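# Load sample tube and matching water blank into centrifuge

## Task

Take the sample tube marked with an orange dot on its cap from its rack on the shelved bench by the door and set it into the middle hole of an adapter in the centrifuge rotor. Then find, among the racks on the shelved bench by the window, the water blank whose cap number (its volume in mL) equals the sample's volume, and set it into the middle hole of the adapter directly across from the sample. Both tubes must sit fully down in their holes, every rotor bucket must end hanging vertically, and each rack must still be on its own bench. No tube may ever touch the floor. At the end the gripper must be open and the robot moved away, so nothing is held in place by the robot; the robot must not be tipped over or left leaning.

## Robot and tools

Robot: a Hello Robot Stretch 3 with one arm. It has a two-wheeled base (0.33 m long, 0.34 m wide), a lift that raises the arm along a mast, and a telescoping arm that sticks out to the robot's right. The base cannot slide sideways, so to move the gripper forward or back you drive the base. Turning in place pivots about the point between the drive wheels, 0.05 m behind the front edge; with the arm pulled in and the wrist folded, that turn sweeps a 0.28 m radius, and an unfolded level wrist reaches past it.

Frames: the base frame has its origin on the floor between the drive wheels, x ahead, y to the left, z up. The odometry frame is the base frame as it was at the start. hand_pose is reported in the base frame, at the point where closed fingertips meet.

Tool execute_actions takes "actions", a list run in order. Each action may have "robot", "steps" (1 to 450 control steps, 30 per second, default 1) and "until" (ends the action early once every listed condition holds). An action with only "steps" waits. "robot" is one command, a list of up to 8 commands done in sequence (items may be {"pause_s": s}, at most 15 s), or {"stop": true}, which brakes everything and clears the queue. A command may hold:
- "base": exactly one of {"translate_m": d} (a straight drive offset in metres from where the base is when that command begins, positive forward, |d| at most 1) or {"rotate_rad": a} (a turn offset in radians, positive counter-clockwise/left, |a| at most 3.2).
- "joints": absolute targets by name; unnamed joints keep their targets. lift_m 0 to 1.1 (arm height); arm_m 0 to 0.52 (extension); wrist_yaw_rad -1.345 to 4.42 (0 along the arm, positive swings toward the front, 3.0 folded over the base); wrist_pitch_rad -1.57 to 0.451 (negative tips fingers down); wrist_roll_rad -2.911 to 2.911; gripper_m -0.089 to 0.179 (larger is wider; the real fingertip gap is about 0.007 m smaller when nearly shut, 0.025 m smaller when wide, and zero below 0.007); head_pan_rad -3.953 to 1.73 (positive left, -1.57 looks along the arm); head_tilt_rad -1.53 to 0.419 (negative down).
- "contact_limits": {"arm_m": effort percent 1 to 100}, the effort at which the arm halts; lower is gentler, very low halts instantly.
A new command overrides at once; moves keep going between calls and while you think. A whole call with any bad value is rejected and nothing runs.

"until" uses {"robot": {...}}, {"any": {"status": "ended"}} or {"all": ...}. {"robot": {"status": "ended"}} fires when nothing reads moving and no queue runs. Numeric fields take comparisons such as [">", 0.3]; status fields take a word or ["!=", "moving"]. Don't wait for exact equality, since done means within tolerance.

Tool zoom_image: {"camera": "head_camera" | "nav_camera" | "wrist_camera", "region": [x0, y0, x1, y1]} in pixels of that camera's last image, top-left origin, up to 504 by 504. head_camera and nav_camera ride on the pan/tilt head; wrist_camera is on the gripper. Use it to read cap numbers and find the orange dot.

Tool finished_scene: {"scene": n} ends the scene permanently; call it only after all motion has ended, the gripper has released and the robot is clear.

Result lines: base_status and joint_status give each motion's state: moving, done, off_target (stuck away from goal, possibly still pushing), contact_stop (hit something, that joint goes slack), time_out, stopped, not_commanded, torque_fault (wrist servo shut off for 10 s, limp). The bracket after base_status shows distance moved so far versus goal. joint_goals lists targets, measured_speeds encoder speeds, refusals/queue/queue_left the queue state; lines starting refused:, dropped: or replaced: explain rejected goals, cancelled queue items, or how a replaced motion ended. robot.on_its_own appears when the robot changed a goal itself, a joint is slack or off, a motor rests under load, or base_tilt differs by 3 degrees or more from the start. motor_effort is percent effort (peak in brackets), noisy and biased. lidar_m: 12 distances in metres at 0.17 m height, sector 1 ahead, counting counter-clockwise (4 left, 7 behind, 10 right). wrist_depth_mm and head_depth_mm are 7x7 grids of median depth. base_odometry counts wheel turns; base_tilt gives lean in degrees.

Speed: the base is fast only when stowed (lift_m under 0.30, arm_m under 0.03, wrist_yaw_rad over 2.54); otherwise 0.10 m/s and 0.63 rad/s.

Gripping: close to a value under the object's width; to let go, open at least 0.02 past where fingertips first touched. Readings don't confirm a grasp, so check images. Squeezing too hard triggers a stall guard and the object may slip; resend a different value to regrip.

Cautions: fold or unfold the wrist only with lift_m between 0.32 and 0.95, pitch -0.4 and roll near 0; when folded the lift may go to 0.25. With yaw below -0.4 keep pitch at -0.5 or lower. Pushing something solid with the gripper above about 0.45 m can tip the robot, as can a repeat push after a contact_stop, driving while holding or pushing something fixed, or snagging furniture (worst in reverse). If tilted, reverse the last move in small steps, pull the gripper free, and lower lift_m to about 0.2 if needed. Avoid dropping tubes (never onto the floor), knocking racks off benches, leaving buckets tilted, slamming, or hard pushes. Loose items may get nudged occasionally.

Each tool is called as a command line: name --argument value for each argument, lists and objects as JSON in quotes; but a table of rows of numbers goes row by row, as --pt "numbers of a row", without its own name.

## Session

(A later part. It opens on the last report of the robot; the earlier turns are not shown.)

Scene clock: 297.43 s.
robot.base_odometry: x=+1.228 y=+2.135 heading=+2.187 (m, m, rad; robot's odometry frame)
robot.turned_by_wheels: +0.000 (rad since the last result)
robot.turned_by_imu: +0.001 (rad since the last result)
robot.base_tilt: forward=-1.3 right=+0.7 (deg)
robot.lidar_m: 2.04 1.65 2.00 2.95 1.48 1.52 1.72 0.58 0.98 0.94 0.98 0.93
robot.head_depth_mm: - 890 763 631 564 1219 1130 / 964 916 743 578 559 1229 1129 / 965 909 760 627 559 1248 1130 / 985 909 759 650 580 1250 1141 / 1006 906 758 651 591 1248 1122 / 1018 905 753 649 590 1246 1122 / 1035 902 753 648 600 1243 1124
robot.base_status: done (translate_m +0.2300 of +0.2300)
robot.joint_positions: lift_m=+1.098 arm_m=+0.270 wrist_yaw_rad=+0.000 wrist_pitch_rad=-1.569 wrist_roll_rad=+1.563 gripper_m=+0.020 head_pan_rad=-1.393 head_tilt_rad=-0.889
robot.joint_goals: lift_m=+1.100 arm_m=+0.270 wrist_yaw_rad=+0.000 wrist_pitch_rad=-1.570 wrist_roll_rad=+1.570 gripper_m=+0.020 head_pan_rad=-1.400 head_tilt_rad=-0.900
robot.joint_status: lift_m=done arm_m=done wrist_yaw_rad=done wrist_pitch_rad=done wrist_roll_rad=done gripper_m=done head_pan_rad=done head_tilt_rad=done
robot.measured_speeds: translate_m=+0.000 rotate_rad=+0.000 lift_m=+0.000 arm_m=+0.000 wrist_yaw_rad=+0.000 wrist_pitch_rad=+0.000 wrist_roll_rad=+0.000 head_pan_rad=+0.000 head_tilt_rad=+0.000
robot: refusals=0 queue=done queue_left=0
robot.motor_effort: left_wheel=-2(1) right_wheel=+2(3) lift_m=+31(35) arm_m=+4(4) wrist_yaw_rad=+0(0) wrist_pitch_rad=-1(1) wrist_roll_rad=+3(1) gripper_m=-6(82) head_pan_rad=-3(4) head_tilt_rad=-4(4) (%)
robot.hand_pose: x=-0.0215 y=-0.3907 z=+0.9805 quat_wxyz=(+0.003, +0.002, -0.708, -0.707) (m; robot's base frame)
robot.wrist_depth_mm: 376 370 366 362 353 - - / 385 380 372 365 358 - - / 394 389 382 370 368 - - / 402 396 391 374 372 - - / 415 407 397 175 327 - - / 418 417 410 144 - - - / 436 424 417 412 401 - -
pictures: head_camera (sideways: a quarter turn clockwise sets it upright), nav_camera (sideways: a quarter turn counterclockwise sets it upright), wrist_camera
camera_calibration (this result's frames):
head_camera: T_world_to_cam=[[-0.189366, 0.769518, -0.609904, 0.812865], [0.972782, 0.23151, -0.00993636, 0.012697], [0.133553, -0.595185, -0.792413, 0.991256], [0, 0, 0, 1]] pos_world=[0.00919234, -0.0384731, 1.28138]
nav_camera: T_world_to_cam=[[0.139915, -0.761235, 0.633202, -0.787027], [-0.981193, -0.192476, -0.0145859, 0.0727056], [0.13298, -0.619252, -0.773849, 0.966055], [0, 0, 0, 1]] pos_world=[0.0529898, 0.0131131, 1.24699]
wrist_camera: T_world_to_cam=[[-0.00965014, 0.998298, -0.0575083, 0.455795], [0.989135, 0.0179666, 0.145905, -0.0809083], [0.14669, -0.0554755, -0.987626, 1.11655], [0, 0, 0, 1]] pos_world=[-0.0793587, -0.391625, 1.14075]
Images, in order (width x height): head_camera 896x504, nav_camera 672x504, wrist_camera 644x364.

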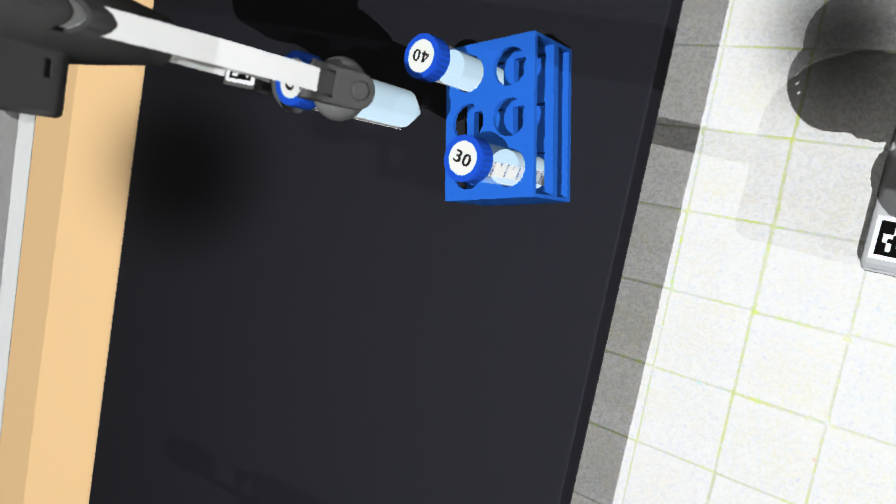

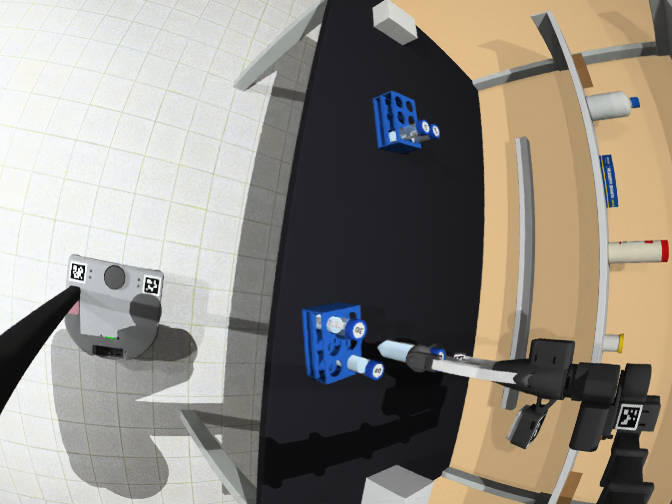

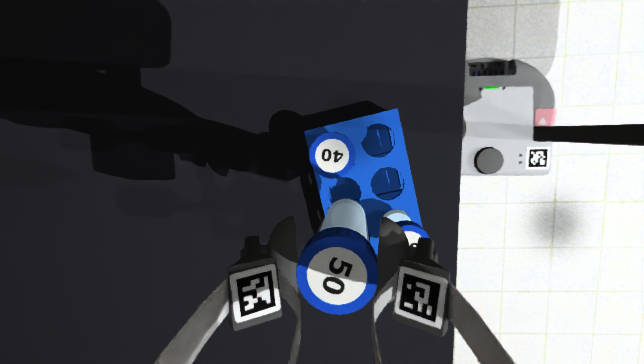

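execute_actions --actions '[{"robot":[{"joints":{"arm_m":0}},{"base":{"translate_m":-0.79}},{"base":{"rotate_rad":-1.57}},{"base":{"translate_m":-0.7},"joints":{"head_pan_rad":-2.0,"head_tilt_rad":-0.8}}],"steps":450,"until":{"robot":{"status":"ended"}}},{"steps":450,"until":{"robot":{"status":"ended"}}}]'

Scene clock: 325.17 s.
robot.base_odometry: x=+1.113 y=+1.085 heading=+0.617 (m, m, rad; robot's odometry frame)
robot.turned_by_wheels: -1.570 (rad since the last result)
robot.turned_by_imu: -1.576 (rad since the last result)
robot.base_tilt: forward=-1.2 right=+0.7 (deg)
robot.lidar_m: 1.03 1.04 1.95 2.21 2.29 2.53 0.92 0.44 0.52 0.94 0.97 1.32
robot.head_depth_mm: - - - - 820 821 1130 / - - - - 895 987 1130 / - - - - 1272 1245 1150 / - - - - 1441 1289 1168 / - - - - - - - / - - - - - - 1142 / - - - - - 1241 1141
robot.base_status: done (translate_m -0.7000 of -0.7000)
robot.joint_positions: lift_m=+1.098 arm_m=+0.000 wrist_yaw_rad=+0.000 wrist_pitch_rad=-1.568 wrist_roll_rad=+1.564 gripper_m=+0.020 head_pan_rad=-1.993 head_tilt_rad=-0.804
robot.joint_goals: lift_m=+1.100 arm_m=+0.000 wrist_yaw_rad=+0.000 wrist_pitch_rad=-1.570 wrist_roll_rad=+1.570 gripper_m=+0.020 head_pan_rad=-2.000 head_tilt_rad=-0.800
robot.joint_status: lift_m=done arm_m=done wrist_yaw_rad=done wrist_pitch_rad=done wrist_roll_rad=done gripper_m=done head_pan_rad=done head_tilt_rad=done
robot.measured_speeds: translate_m=+0.000 rotate_rad=+0.000 lift_m=+0.000 arm_m=+0.000 wrist_yaw_rad=+0.000 wrist_pitch_rad=+0.000 wrist_roll_rad=+0.000 head_pan_rad=+0.000 head_tilt_rad=+0.000
robot: refusals=0 queue=done queue_left=0
robot.motor_effort: left_wheel=+2(7) right_wheel=-2(6) lift_m=+32(32) arm_m=-5(5) wrist_yaw_rad=+0(0) wrist_pitch_rad=-1(1) wrist_roll_rad=+2(3) gripper_m=-7(6) head_pan_rad=-3(34) head_tilt_rad=+1(8) (%)
robot.hand_pose: x=-0.0215 y=-0.1216 z=+0.9804 quat_wxyz=(+0.003, +0.002, -0.708, -0.706) (m; robot's base frame)
robot.wrist_depth_mm: 889 932 955 - - - - / - - - - - - - / 974 - - - - - - / 968 - - - - - - / 967 - - 176 - - - / 953 - - 145 - - - / 951 - - - - - -
pictures: head_camera (sideways: a quarter turn clockwise sets it upright), nav_camera (sideways: a quarter turn counterclockwise sets it upright), wrist_camera
camera_calibration (this result's frames):
head_camera: T_world_to_cam=[[0.255505, 0.692153, -0.675012, 0.894985], [0.93329, -0.358824, -0.0146671, 0.0190982], [-0.252362, -0.626234, -0.737661, 0.922414], [0, 0, 0, 1]] pos_world=[-0.0137154, -0.0349673, 1.28483]
nav_camera: T_world_to_cam=[[-0.290867, -0.655655, 0.696787, -0.867255], [-0.91912, 0.393758, -0.0131631, 0.0704762], [-0.265735, -0.64426, -0.717157, 0.894763], [0, 0, 0, 1]] pos_world=[0.0502904, -0.019911, 1.24691]
wrist_camera: T_world_to_cam=[[-0.00927079, 0.998269, -0.0580774, 0.187728], [0.989142, 0.017674, 0.145896, -0.0857622], [0.14667, -0.0560943, -0.987594, 1.13135], [0, 0, 0, 1]] pos_world=[-0.0793644, -0.122425, 1.14073]
Images, in order (width x height): head_camera 896x504, nav_camera 672x504, wrist_camera 644x364.

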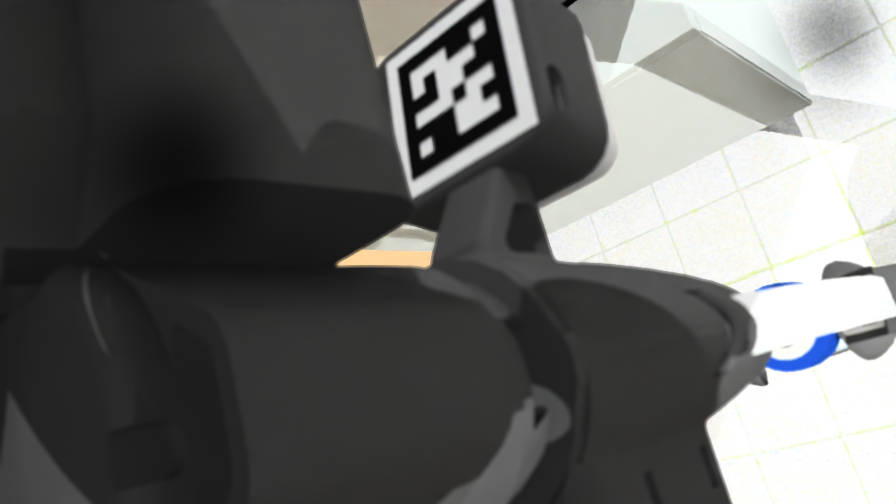

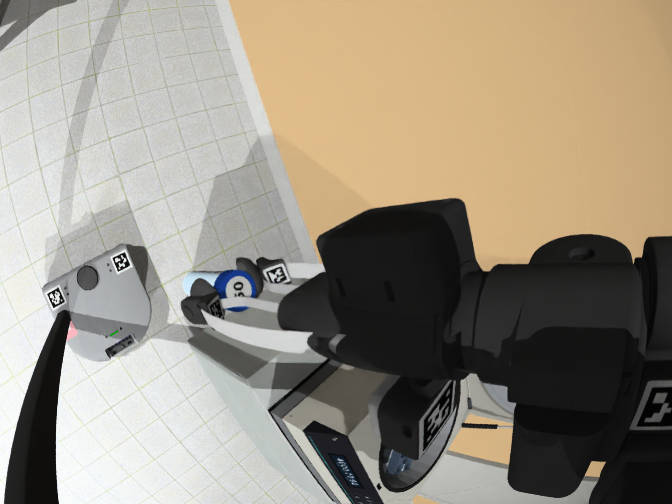

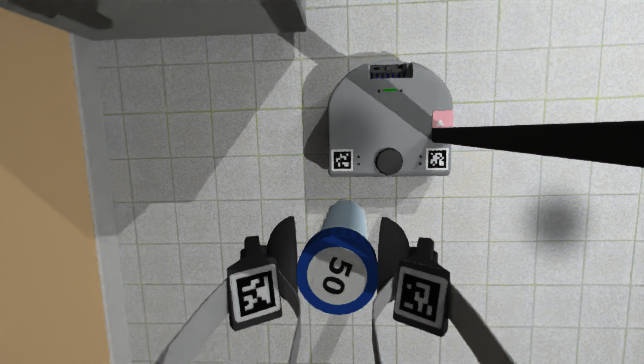

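execute_actions --actions '[{"robot":[{"base":{"translate_m":-0.61},"joints":{"head_pan_rad":-1.5}},{"joints":{"arm_m":0.27}}],"steps":450,"until":{"robot":{"status":"ended"}}}]'

Scene clock: 338.00 s.
robot.base_odometry: x=+0.616 y=+0.732 heading=+0.617 (m, m, rad; robot's odometry frame)
robot.turned_by_wheels: +0.000 (rad since the last result)
robot.turned_by_imu: +0.002 (rad since the last result)
robot.base_tilt: forward=-1.2 right=+0.7 (deg)
robot.lidar_m: 1.63 2.35 2.33 2.20 2.27 1.93 1.62 0.33 0.24 0.23 0.24 0.33
robot.head_depth_mm: 675 799 834 717 630 517 655 / - 824 837 714 626 521 664 / - 817 826 675 552 529 690 / 709 801 795 747 552 536 716 / 846 966 1082 653 550 544 750 / 852 977 1147 1310 842 712 786 / 862 991 1155 1408 1464 1261 1108
robot.base_status: done (translate_m -0.6100 of -0.6100)
robot.joint_positions: lift_m=+1.098 arm_m=+0.270 wrist_yaw_rad=+0.000 wrist_pitch_rad=-1.568 wrist_roll_rad=+1.565 gripper_m=+0.020 head_pan_rad=-1.507 head_tilt_rad=-0.803
robot.joint_goals: lift_m=+1.100 arm_m=+0.270 wrist_yaw_rad=+0.000 wrist_pitch_rad=-1.570 wrist_roll_rad=+1.570 gripper_m=+0.020 head_pan_rad=-1.500 head_tilt_rad=-0.800
robot.joint_status: lift_m=done arm_m=done wrist_yaw_rad=done wrist_pitch_rad=done wrist_roll_rad=done gripper_m=done head_pan_rad=done head_tilt_rad=done
robot.measured_speeds: translate_m=+0.000 rotate_rad=+0.000 lift_m=+0.000 arm_m=+0.000 wrist_yaw_rad=+0.000 wrist_pitch_rad=+0.000 wrist_roll_rad=+0.000 head_pan_rad=+0.000 head_tilt_rad=+0.000
robot: refusals=0 queue=done queue_left=0
robot.motor_effort: left_wheel=+2(2) right_wheel=-2(8) lift_m=+32(31) arm_m=+4(5) wrist_yaw_rad=+0(0) wrist_pitch_rad=-1(1) wrist_roll_rad=+2(3) gripper_m=-7(7) head_pan_rad=+2(28) head_tilt_rad=+1(1) (%)
robot.hand_pose: x=-0.0215 y=-0.3910 z=+0.9804 quat_wxyz=(+0.002, +0.002, -0.708, -0.706) (m; robot's base frame)
robot.wrist_depth_mm: 400 374 381 374 329 - - / 399 393 373 381 350 - - / 425 389 399 389 328 - - / 400 394 411 420 331 - - / 369 440 441 176 334 - - / 372 371 408 145 - - - / 607 791 - 361 - - -
pictures: head_camera (sideways: a quarter turn clockwise sets it upright), nav_camera (sideways: a quarter turn counterclockwise sets it upright), wrist_camera
camera_calibration (this result's frames):
head_camera: T_world_to_cam=[[-0.0972704, 0.731208, -0.675184, 0.897362], [0.992843, 0.11852, -0.01468, 0.0187517], [0.0692885, -0.67178, -0.737503, 0.920246], [0, 0, 0, 1]] pos_world=[0.00490678, -0.0401779, 1.28484]
nav_camera: T_world_to_cam=[[0.0489568, -0.715441, 0.696956, -0.869547], [-0.996626, -0.0810171, -0.0131591, 0.0709437], [0.0658799, -0.69396, -0.716993, 0.892527], [0, 0, 0, 1]] pos_world=[0.0544751, 0.00301603, 1.24691]
wrist_camera: T_world_to_cam=[[-0.00808417, 0.998252, -0.0585485, 0.457093], [0.989162, 0.0165672, 0.14589, -0.0814323], [0.146605, -0.0567346, -0.987567, 1.11595], [0, 0, 0, 1]] pos_world=[-0.0793594, -0.391631, 1.14072]
Images, in order (width x height): head_camera 896x504, nav_camera 672x504, wrist_camera 644x364.

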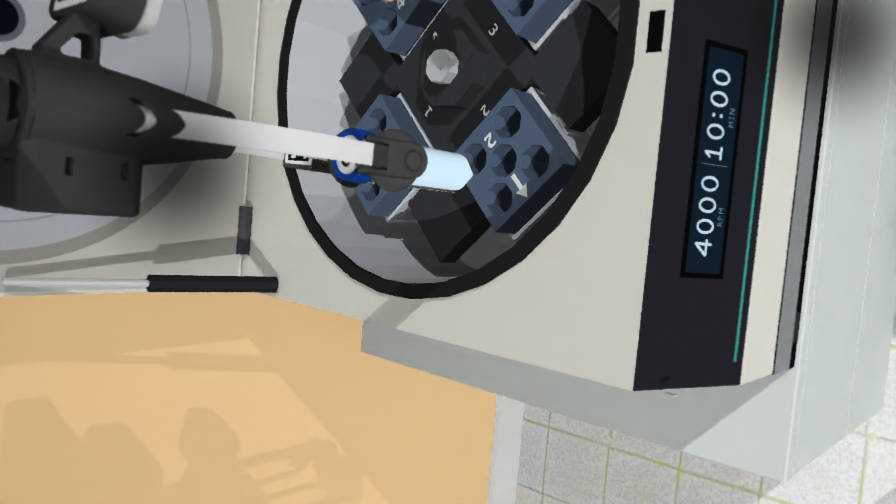

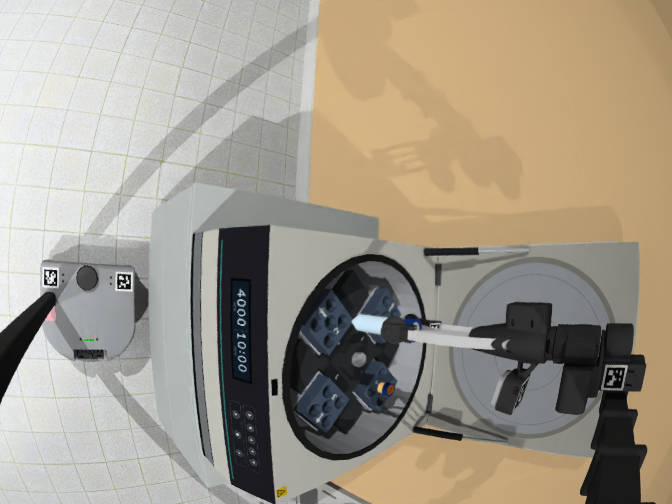

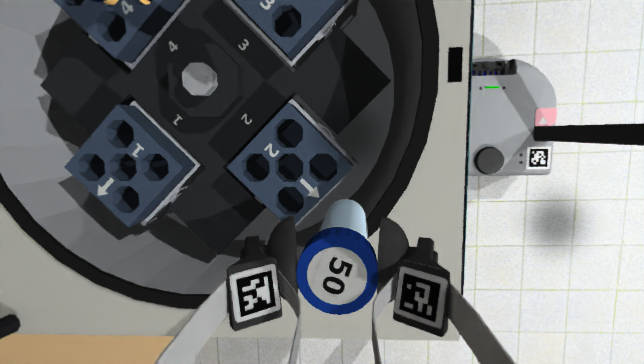

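execute_actions --actions '[{"robot":[{"base":{"translate_m":-0.018},"joints":{"arm_m":0.326}},{"joints":{"lift_m":1.0}}],"steps":450,"until":{"robot":{"status":"ended"}}}]'

Scene clock: 344.77 s.
robot.base_odometry: x=+0.601 y=+0.722 heading=+0.617 (m, m, rad; robot's odometry frame)
robot.turned_by_wheels: +0.000 (rad since the last result)
robot.turned_by_imu: +0.001 (rad since the last result)
robot.base_tilt: forward=-1.3 right=+0.7 (deg)
robot.lidar_m: 1.64 2.36 2.35 2.20 2.28 1.91 1.60 0.33 0.24 0.23 0.24 0.33
robot.head_depth_mm: - 772 827 722 627 516 654 / - - 839 704 625 521 663 / 703 - 820 665 603 529 690 / 711 823 797 787 551 535 721 / 816 951 820 642 550 543 750 / 857 974 1144 1275 585 568 787 / 858 987 1162 1405 1476 765 1088
robot.base_status: done (translate_m -0.0180 of -0.0180)
robot.joint_positions: lift_m=+1.001 arm_m=+0.326 wrist_yaw_rad=+0.000 wrist_pitch_rad=-1.568 wrist_roll_rad=+1.565 gripper_m=+0.020 head_pan_rad=-1.507 head_tilt_rad=-0.803
robot.joint_goals: lift_m=+1.000 arm_m=+0.326 wrist_yaw_rad=+0.000 wrist_pitch_rad=-1.570 wrist_roll_rad=+1.570 gripper_m=+0.020 head_pan_rad=-1.500 head_tilt_rad=-0.800
robot.joint_status: lift_m=done arm_m=done wrist_yaw_rad=done wrist_pitch_rad=done wrist_roll_rad=done gripper_m=done head_pan_rad=done head_tilt_rad=done
robot.measured_speeds: translate_m=+0.000 rotate_rad=+0.000 lift_m=+0.000 arm_m=+0.000 wrist_yaw_rad=+0.000 wrist_pitch_rad=+0.000 wrist_roll_rad=+0.000 head_pan_rad=+0.000 head_tilt_rad=+0.000
robot: refusals=0 queue=done queue_left=0
robot.motor_effort: left_wheel=+2(2) right_wheel=-2(7) lift_m=+12(29) arm_m=+5(5) wrist_yaw_rad=+0(0) wrist_pitch_rad=-1(1) wrist_roll_rad=+2(2) gripper_m=-7(7) head_pan_rad=+3(2) head_tilt_rad=+1(2) (%)
robot.hand_pose: x=-0.0215 y=-0.4470 z=+0.8829 quat_wxyz=(+0.002, +0.002, -0.708, -0.706) (m; robot's base frame)
robot.wrist_depth_mm: 311 287 286 284 283 265 213 / 303 298 271 288 284 272 216 / 311 302 297 295 291 265 222 / 320 285 307 276 347 245 229 / 312 293 311 176 298 235 234 / 295 341 355 145 - 240 - / 269 292 298 290 250 245 -
pictures: head_camera (sideways: a quarter turn clockwise sets it upright), nav_camera (sideways: a quarter turn counterclockwise sets it upright), wrist_camera
camera_calibration (this result's frames):
head_camera: T_world_to_cam=[[-0.0972742, 0.731207, -0.675185, 0.897363], [0.992843, 0.118525, -0.01468, 0.0187517], [0.0692921, -0.67178, -0.737503, 0.920245], [0, 0, 0, 1]] pos_world=[0.004907, -0.0401779, 1.28484]
nav_camera: T_world_to_cam=[[0.0489606, -0.71544, 0.696956, -0.869548], [-0.996625, -0.0810223, -0.0131591, 0.0709437], [0.0658835, -0.69396, -0.716993, 0.892527], [0, 0, 0, 1]] pos_world=[0.054475, 0.00301626, 1.24691]
wrist_camera: T_world_to_cam=[[-0.00808404, 0.998251, -0.0585598, 0.507299], [0.989162, 0.0165687, 0.14589, -0.0662777], [0.146605, -0.0567458, -0.987566, 1.01647], [0, 0, 0, 1]] pos_world=[-0.0793594, -0.447634, 1.04321]
Images, in order (width x height): head_camera 896x504, nav_camera 672x504, wrist_camera 644x364.

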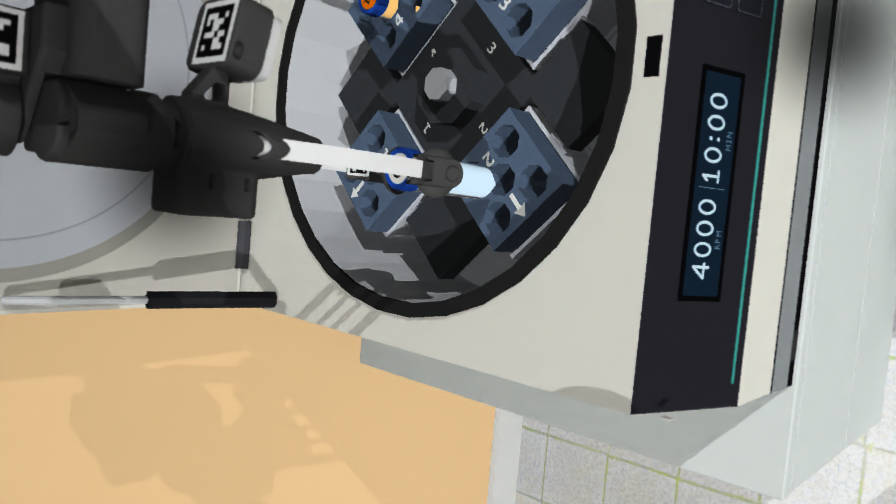

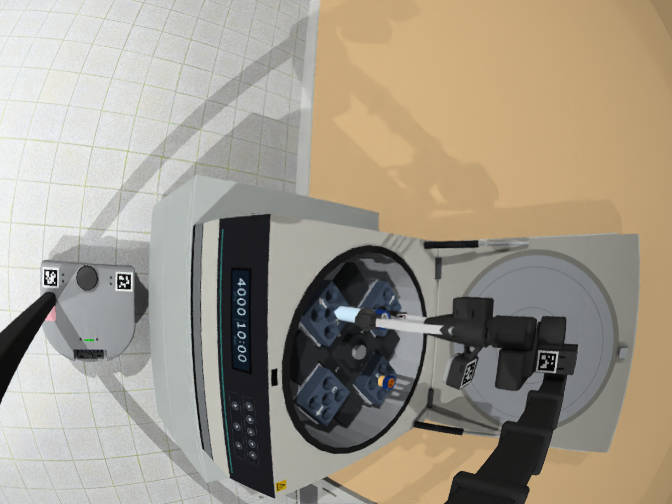

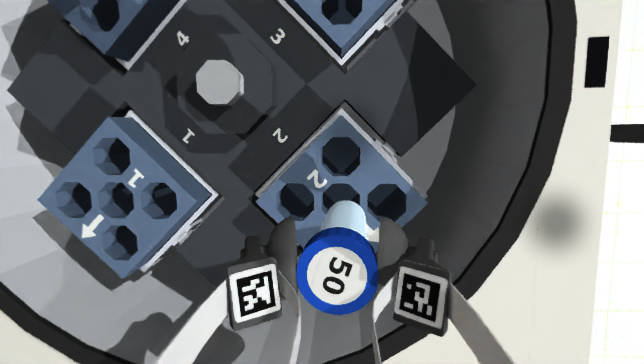

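execute_actions --actions '[{"robot":[{"joints":{"lift_m":0.925}},{"joints":{"gripper_m":0.065}},{"joints":{"lift_m":1.0}}],"steps":450,"until":{"robot":{"status":"ended"}}}]'

Scene clock: 351.10 s.
robot.base_odometry: x=+0.601 y=+0.722 heading=+0.617 (m, m, rad; robot's odometry frame)
robot.turned_by_wheels: +0.000 (rad since the last result)
robot.turned_by_imu: +0.001 (rad since the last result)
robot.base_tilt: forward=-1.2 right=+0.7 (deg)
robot.lidar_m: 1.64 2.36 2.34 2.20 2.29 1.91 1.60 0.33 0.24 0.23 0.24 0.33
robot.head_depth_mm: - 775 828 721 627 515 656 / - - 840 704 627 522 663 / 700 - 821 711 608 529 688 / 713 819 800 776 550 536 718 / 813 947 820 643 551 543 750 / 852 978 1144 1274 585 569 786 / 860 989 1159 1408 1469 762 1091
robot.base_status: done (translate_m -0.0180 of -0.0180)
robot.joint_positions: lift_m=+0.999 arm_m=+0.326 wrist_yaw_rad=+0.000 wrist_pitch_rad=-1.566 wrist_roll_rad=+1.565 gripper_m=+0.065 head_pan_rad=-1.507 head_tilt_rad=-0.803
robot.joint_goals: lift_m=+1.000 arm_m=+0.326 wrist_yaw_rad=+0.000 wrist_pitch_rad=-1.570 wrist_roll_rad=+1.570 gripper_m=+0.065 head_pan_rad=-1.500 head_tilt_rad=-0.800
robot.joint_status: lift_m=done arm_m=done wrist_yaw_rad=done wrist_pitch_rad=done wrist_roll_rad=done gripper_m=done head_pan_rad=done head_tilt_rad=done
robot.measured_speeds: translate_m=+0.000 rotate_rad=+0.000 lift_m=+0.000 arm_m=+0.000 wrist_yaw_rad=+0.000 wrist_pitch_rad=+0.000 wrist_roll_rad=+0.000 head_pan_rad=+0.000 head_tilt_rad=+0.000
robot: refusals=0 queue=done queue_left=0
robot.motor_effort: left_wheel=+2(2) right_wheel=-2(2) lift_m=+31(32) arm_m=+5(5) wrist_yaw_rad=+0(0) wrist_pitch_rad=-2(2) wrist_roll_rad=+2(2) gripper_m=+0(80) head_pan_rad=+3(3) head_tilt_rad=+1(1) (%)
robot.hand_pose: x=-0.0215 y=-0.4474 z=+0.8818 quat_wxyz=(+0.002, +0.002, -0.708, -0.706) (m; robot's base frame)
robot.wrist_depth_mm: 312 287 284 282 281 266 212 / 302 296 270 288 284 274 216 / 310 300 296 293 289 267 221 / 319 283 303 272 347 246 227 / 310 290 310 280 299 234 232 / 294 338 - 368 315 238 238 / 267 290 309 289 249 244 -
pictures: head_camera (sideways: a quarter turn clockwise sets it upright), nav_camera (sideways: a quarter turn counterclockwise sets it upright), wrist_camera
camera_calibration (this result's frames):
head_camera: T_world_to_cam=[[-0.0972742, 0.731207, -0.675185, 0.897363], [0.992843, 0.118525, -0.01468, 0.0187517], [0.0692921, -0.67178, -0.737503, 0.920246], [0, 0, 0, 1]] pos_world=[0.004907, -0.0401779, 1.28484]
nav_camera: T_world_to_cam=[[0.0489606, -0.715441, 0.696956, -0.869547], [-0.996625, -0.0810223, -0.0131591, 0.0709437], [0.0658835, -0.69396, -0.716993, 0.892527], [0, 0, 0, 1]] pos_world=[0.054475, 0.00301626, 1.24691]
wrist_camera: T_world_to_cam=[[-0.00808589, 0.998159, -0.0601032, 0.50896], [0.989162, 0.0167961, 0.145864, -0.0659876], [0.146605, -0.0582723, -0.987477, 1.01461], [0, 0, 0, 1]] pos_world=[-0.0793595, -0.447791, 1.04212]
Images, in order (width x height): head_camera 896x504, nav_camera 672x504, wrist_camera 644x364.

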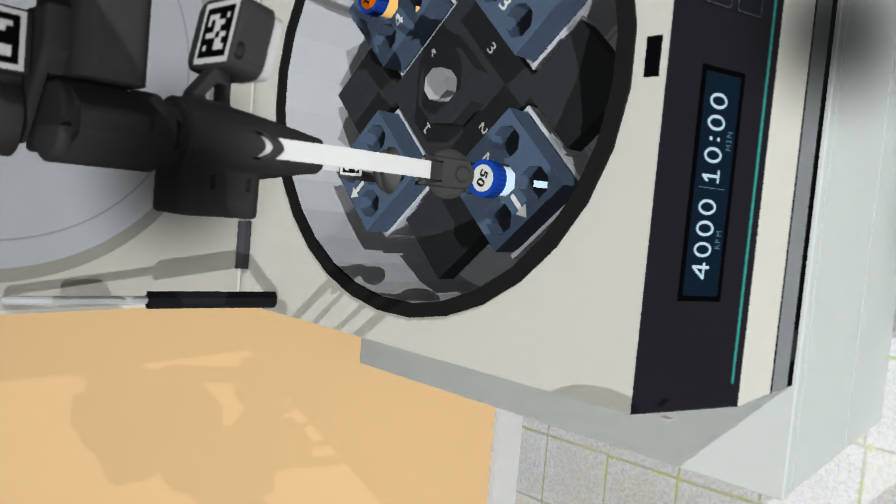

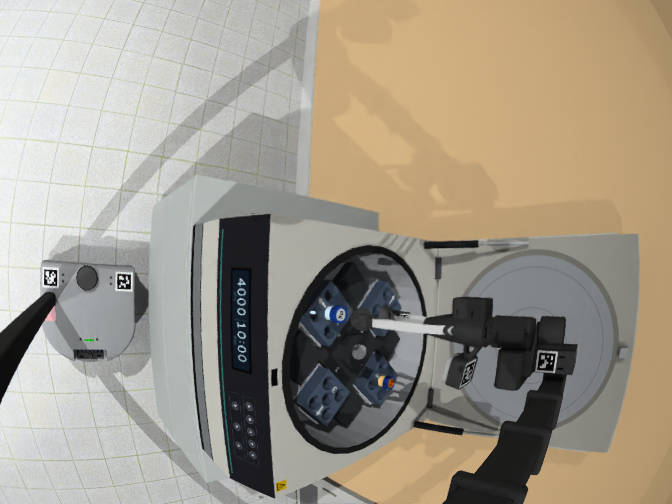

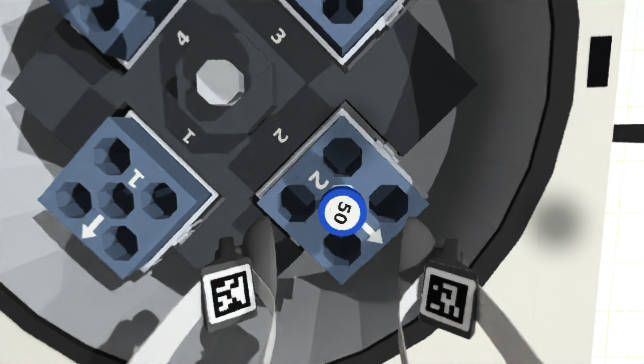

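Same depth as the seated sample.

execute_actions --actions '[{"robot":[{"joints":{"lift_m":1.1}},{"joints":{"arm_m":0}}],"steps":450,"until":{"robot":{"status":"ended"}}}]'

finished_scene --scene 1

Scene clock: 360.17 s.
robot.base_odometry: x=+0.601 y=+0.722 heading=+0.617 (m, m, rad; robot's odometry frame)
robot.turned_by_wheels: +0.000 (rad since the last result)
robot.turned_by_imu: +0.001 (rad since the last result)
robot.base_tilt: forward=-1.3 right=+0.7 (deg)
robot.lidar_m: 1.65 2.36 2.34 2.20 2.28 1.91 1.60 0.33 0.24 0.23 0.24 0.33
robot.head_depth_mm: - - - - - - 656 / 688 - - - - - - / 704 812 824 - - - 668 / 713 821 798 - - 551 719 / 817 951 820 648 550 548 750 / 852 979 1145 1281 586 569 781 / 861 991 1158 1404 1467 763 1085
robot.base_status: done (translate_m -0.0180 of -0.0180)
robot.joint_positions: lift_m=+1.098 arm_m=+0.000 wrist_yaw_rad=+0.000 wrist_pitch_rad=-1.566 wrist_roll_rad=+1.565 gripper_m=+0.065 head_pan_rad=-1.507 head_tilt_rad=-0.803
robot.joint_goals: lift_m=+1.100 arm_m=+0.000 wrist_yaw_rad=+0.000 wrist_pitch_rad=-1.570 wrist_roll_rad=+1.570 gripper_m=+0.065 head_pan_rad=-1.500 head_tilt_rad=-0.800
robot.joint_status: lift_m=done arm_m=done wrist_yaw_rad=done wrist_pitch_rad=done wrist_roll_rad=done gripper_m=done head_pan_rad=done head_tilt_rad=done
robot.measured_speeds: translate_m=+0.000 rotate_rad=+0.000 lift_m=+0.000 arm_m=+0.000 wrist_yaw_rad=+0.000 wrist_pitch_rad=+0.000 wrist_roll_rad=+0.000 head_pan_rad=+0.000 head_tilt_rad=+0.000
robot: refusals=0 queue=done queue_left=0
robot.motor_effort: left_wheel=+2(2) right_wheel=-2(2) lift_m=+31(31) arm_m=-5(6) wrist_yaw_rad=+0(1) wrist_pitch_rad=-2(2) wrist_roll_rad=+2(2) gripper_m=+0(0) head_pan_rad=+3(2) head_tilt_rad=+2(1) (%)
robot.hand_pose: x=-0.0215 y=-0.1222 z=+0.9804 quat_wxyz=(+0.002, +0.002, -0.708, -0.706) (m; robot's base frame)
robot.wrist_depth_mm: 372 328 398 - - - - / 403 336 402 - - - - / 412 341 403 - - - - / 390 353 405 - - - - / 438 356 384 - - - - / 374 366 - - - - - / 383 378 - - - - -
pictures: head_camera (sideways: a quarter turn clockwise sets it upright), nav_camera (sideways: a quarter turn counterclockwise sets it upright), wrist_camera
camera_calibration (this result's frames):
head_camera: T_world_to_cam=[[-0.09739, 0.73105, -0.675337, 0.897562], [0.992823, 0.118691, -0.0146914, 0.0187667], [0.0694166, -0.671921, -0.737363, 0.920063], [0, 0, 0, 1]] pos_world=[0.00491408, -0.0401816, 1.28485]
nav_camera: T_world_to_cam=[[0.0490735, -0.715288, 0.697105, -0.869742], [-0.996611, -0.0811952, -0.0131555, 0.070939], [0.0660115, -0.694097, -0.716849, 0.892338], [0, 0, 0, 1]] pos_world=[0.0544753, 0.00301314, 1.24691]
wrist_camera: T_world_to_cam=[[-0.00835656, 0.998157, -0.0601032, 0.190238], [0.989157, 0.0170643, 0.145864, -0.0857899], [0.146621, -0.0582326, -0.987477, 1.13091], [0, 0, 0, 1]] pos_world=[-0.0793657, -0.122568, 1.1407]
Images, in order (width x height): head_camera 896x504, nav_camera 672x504, wrist_camera 644x364.

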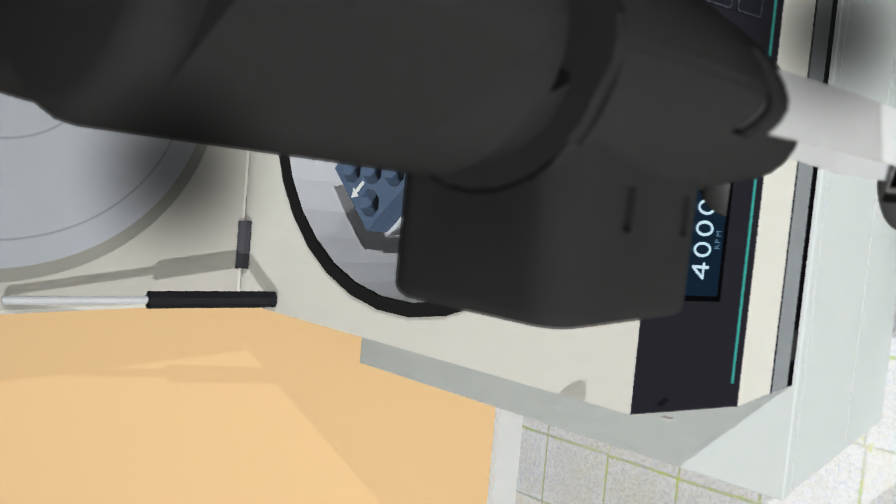

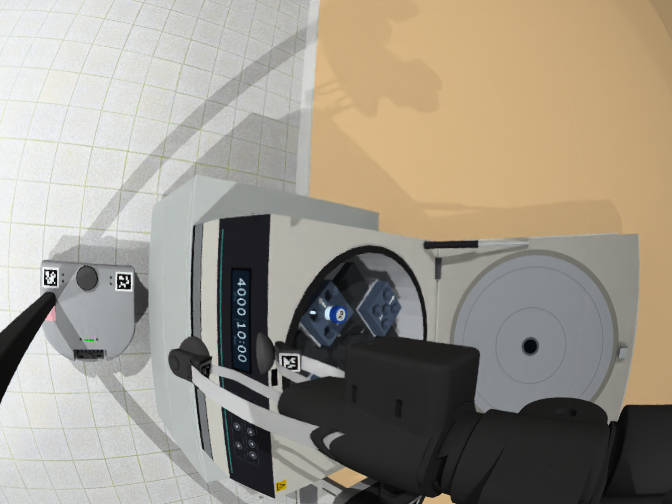

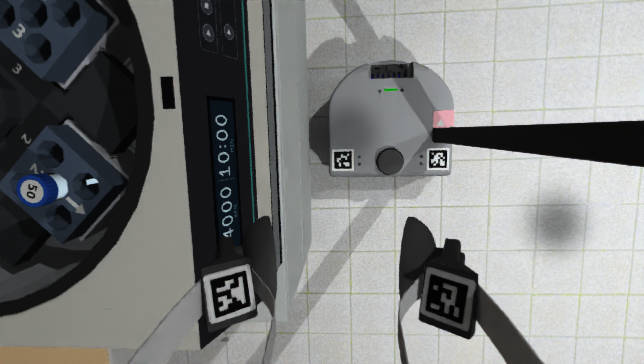

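The scene is finished: the task was done.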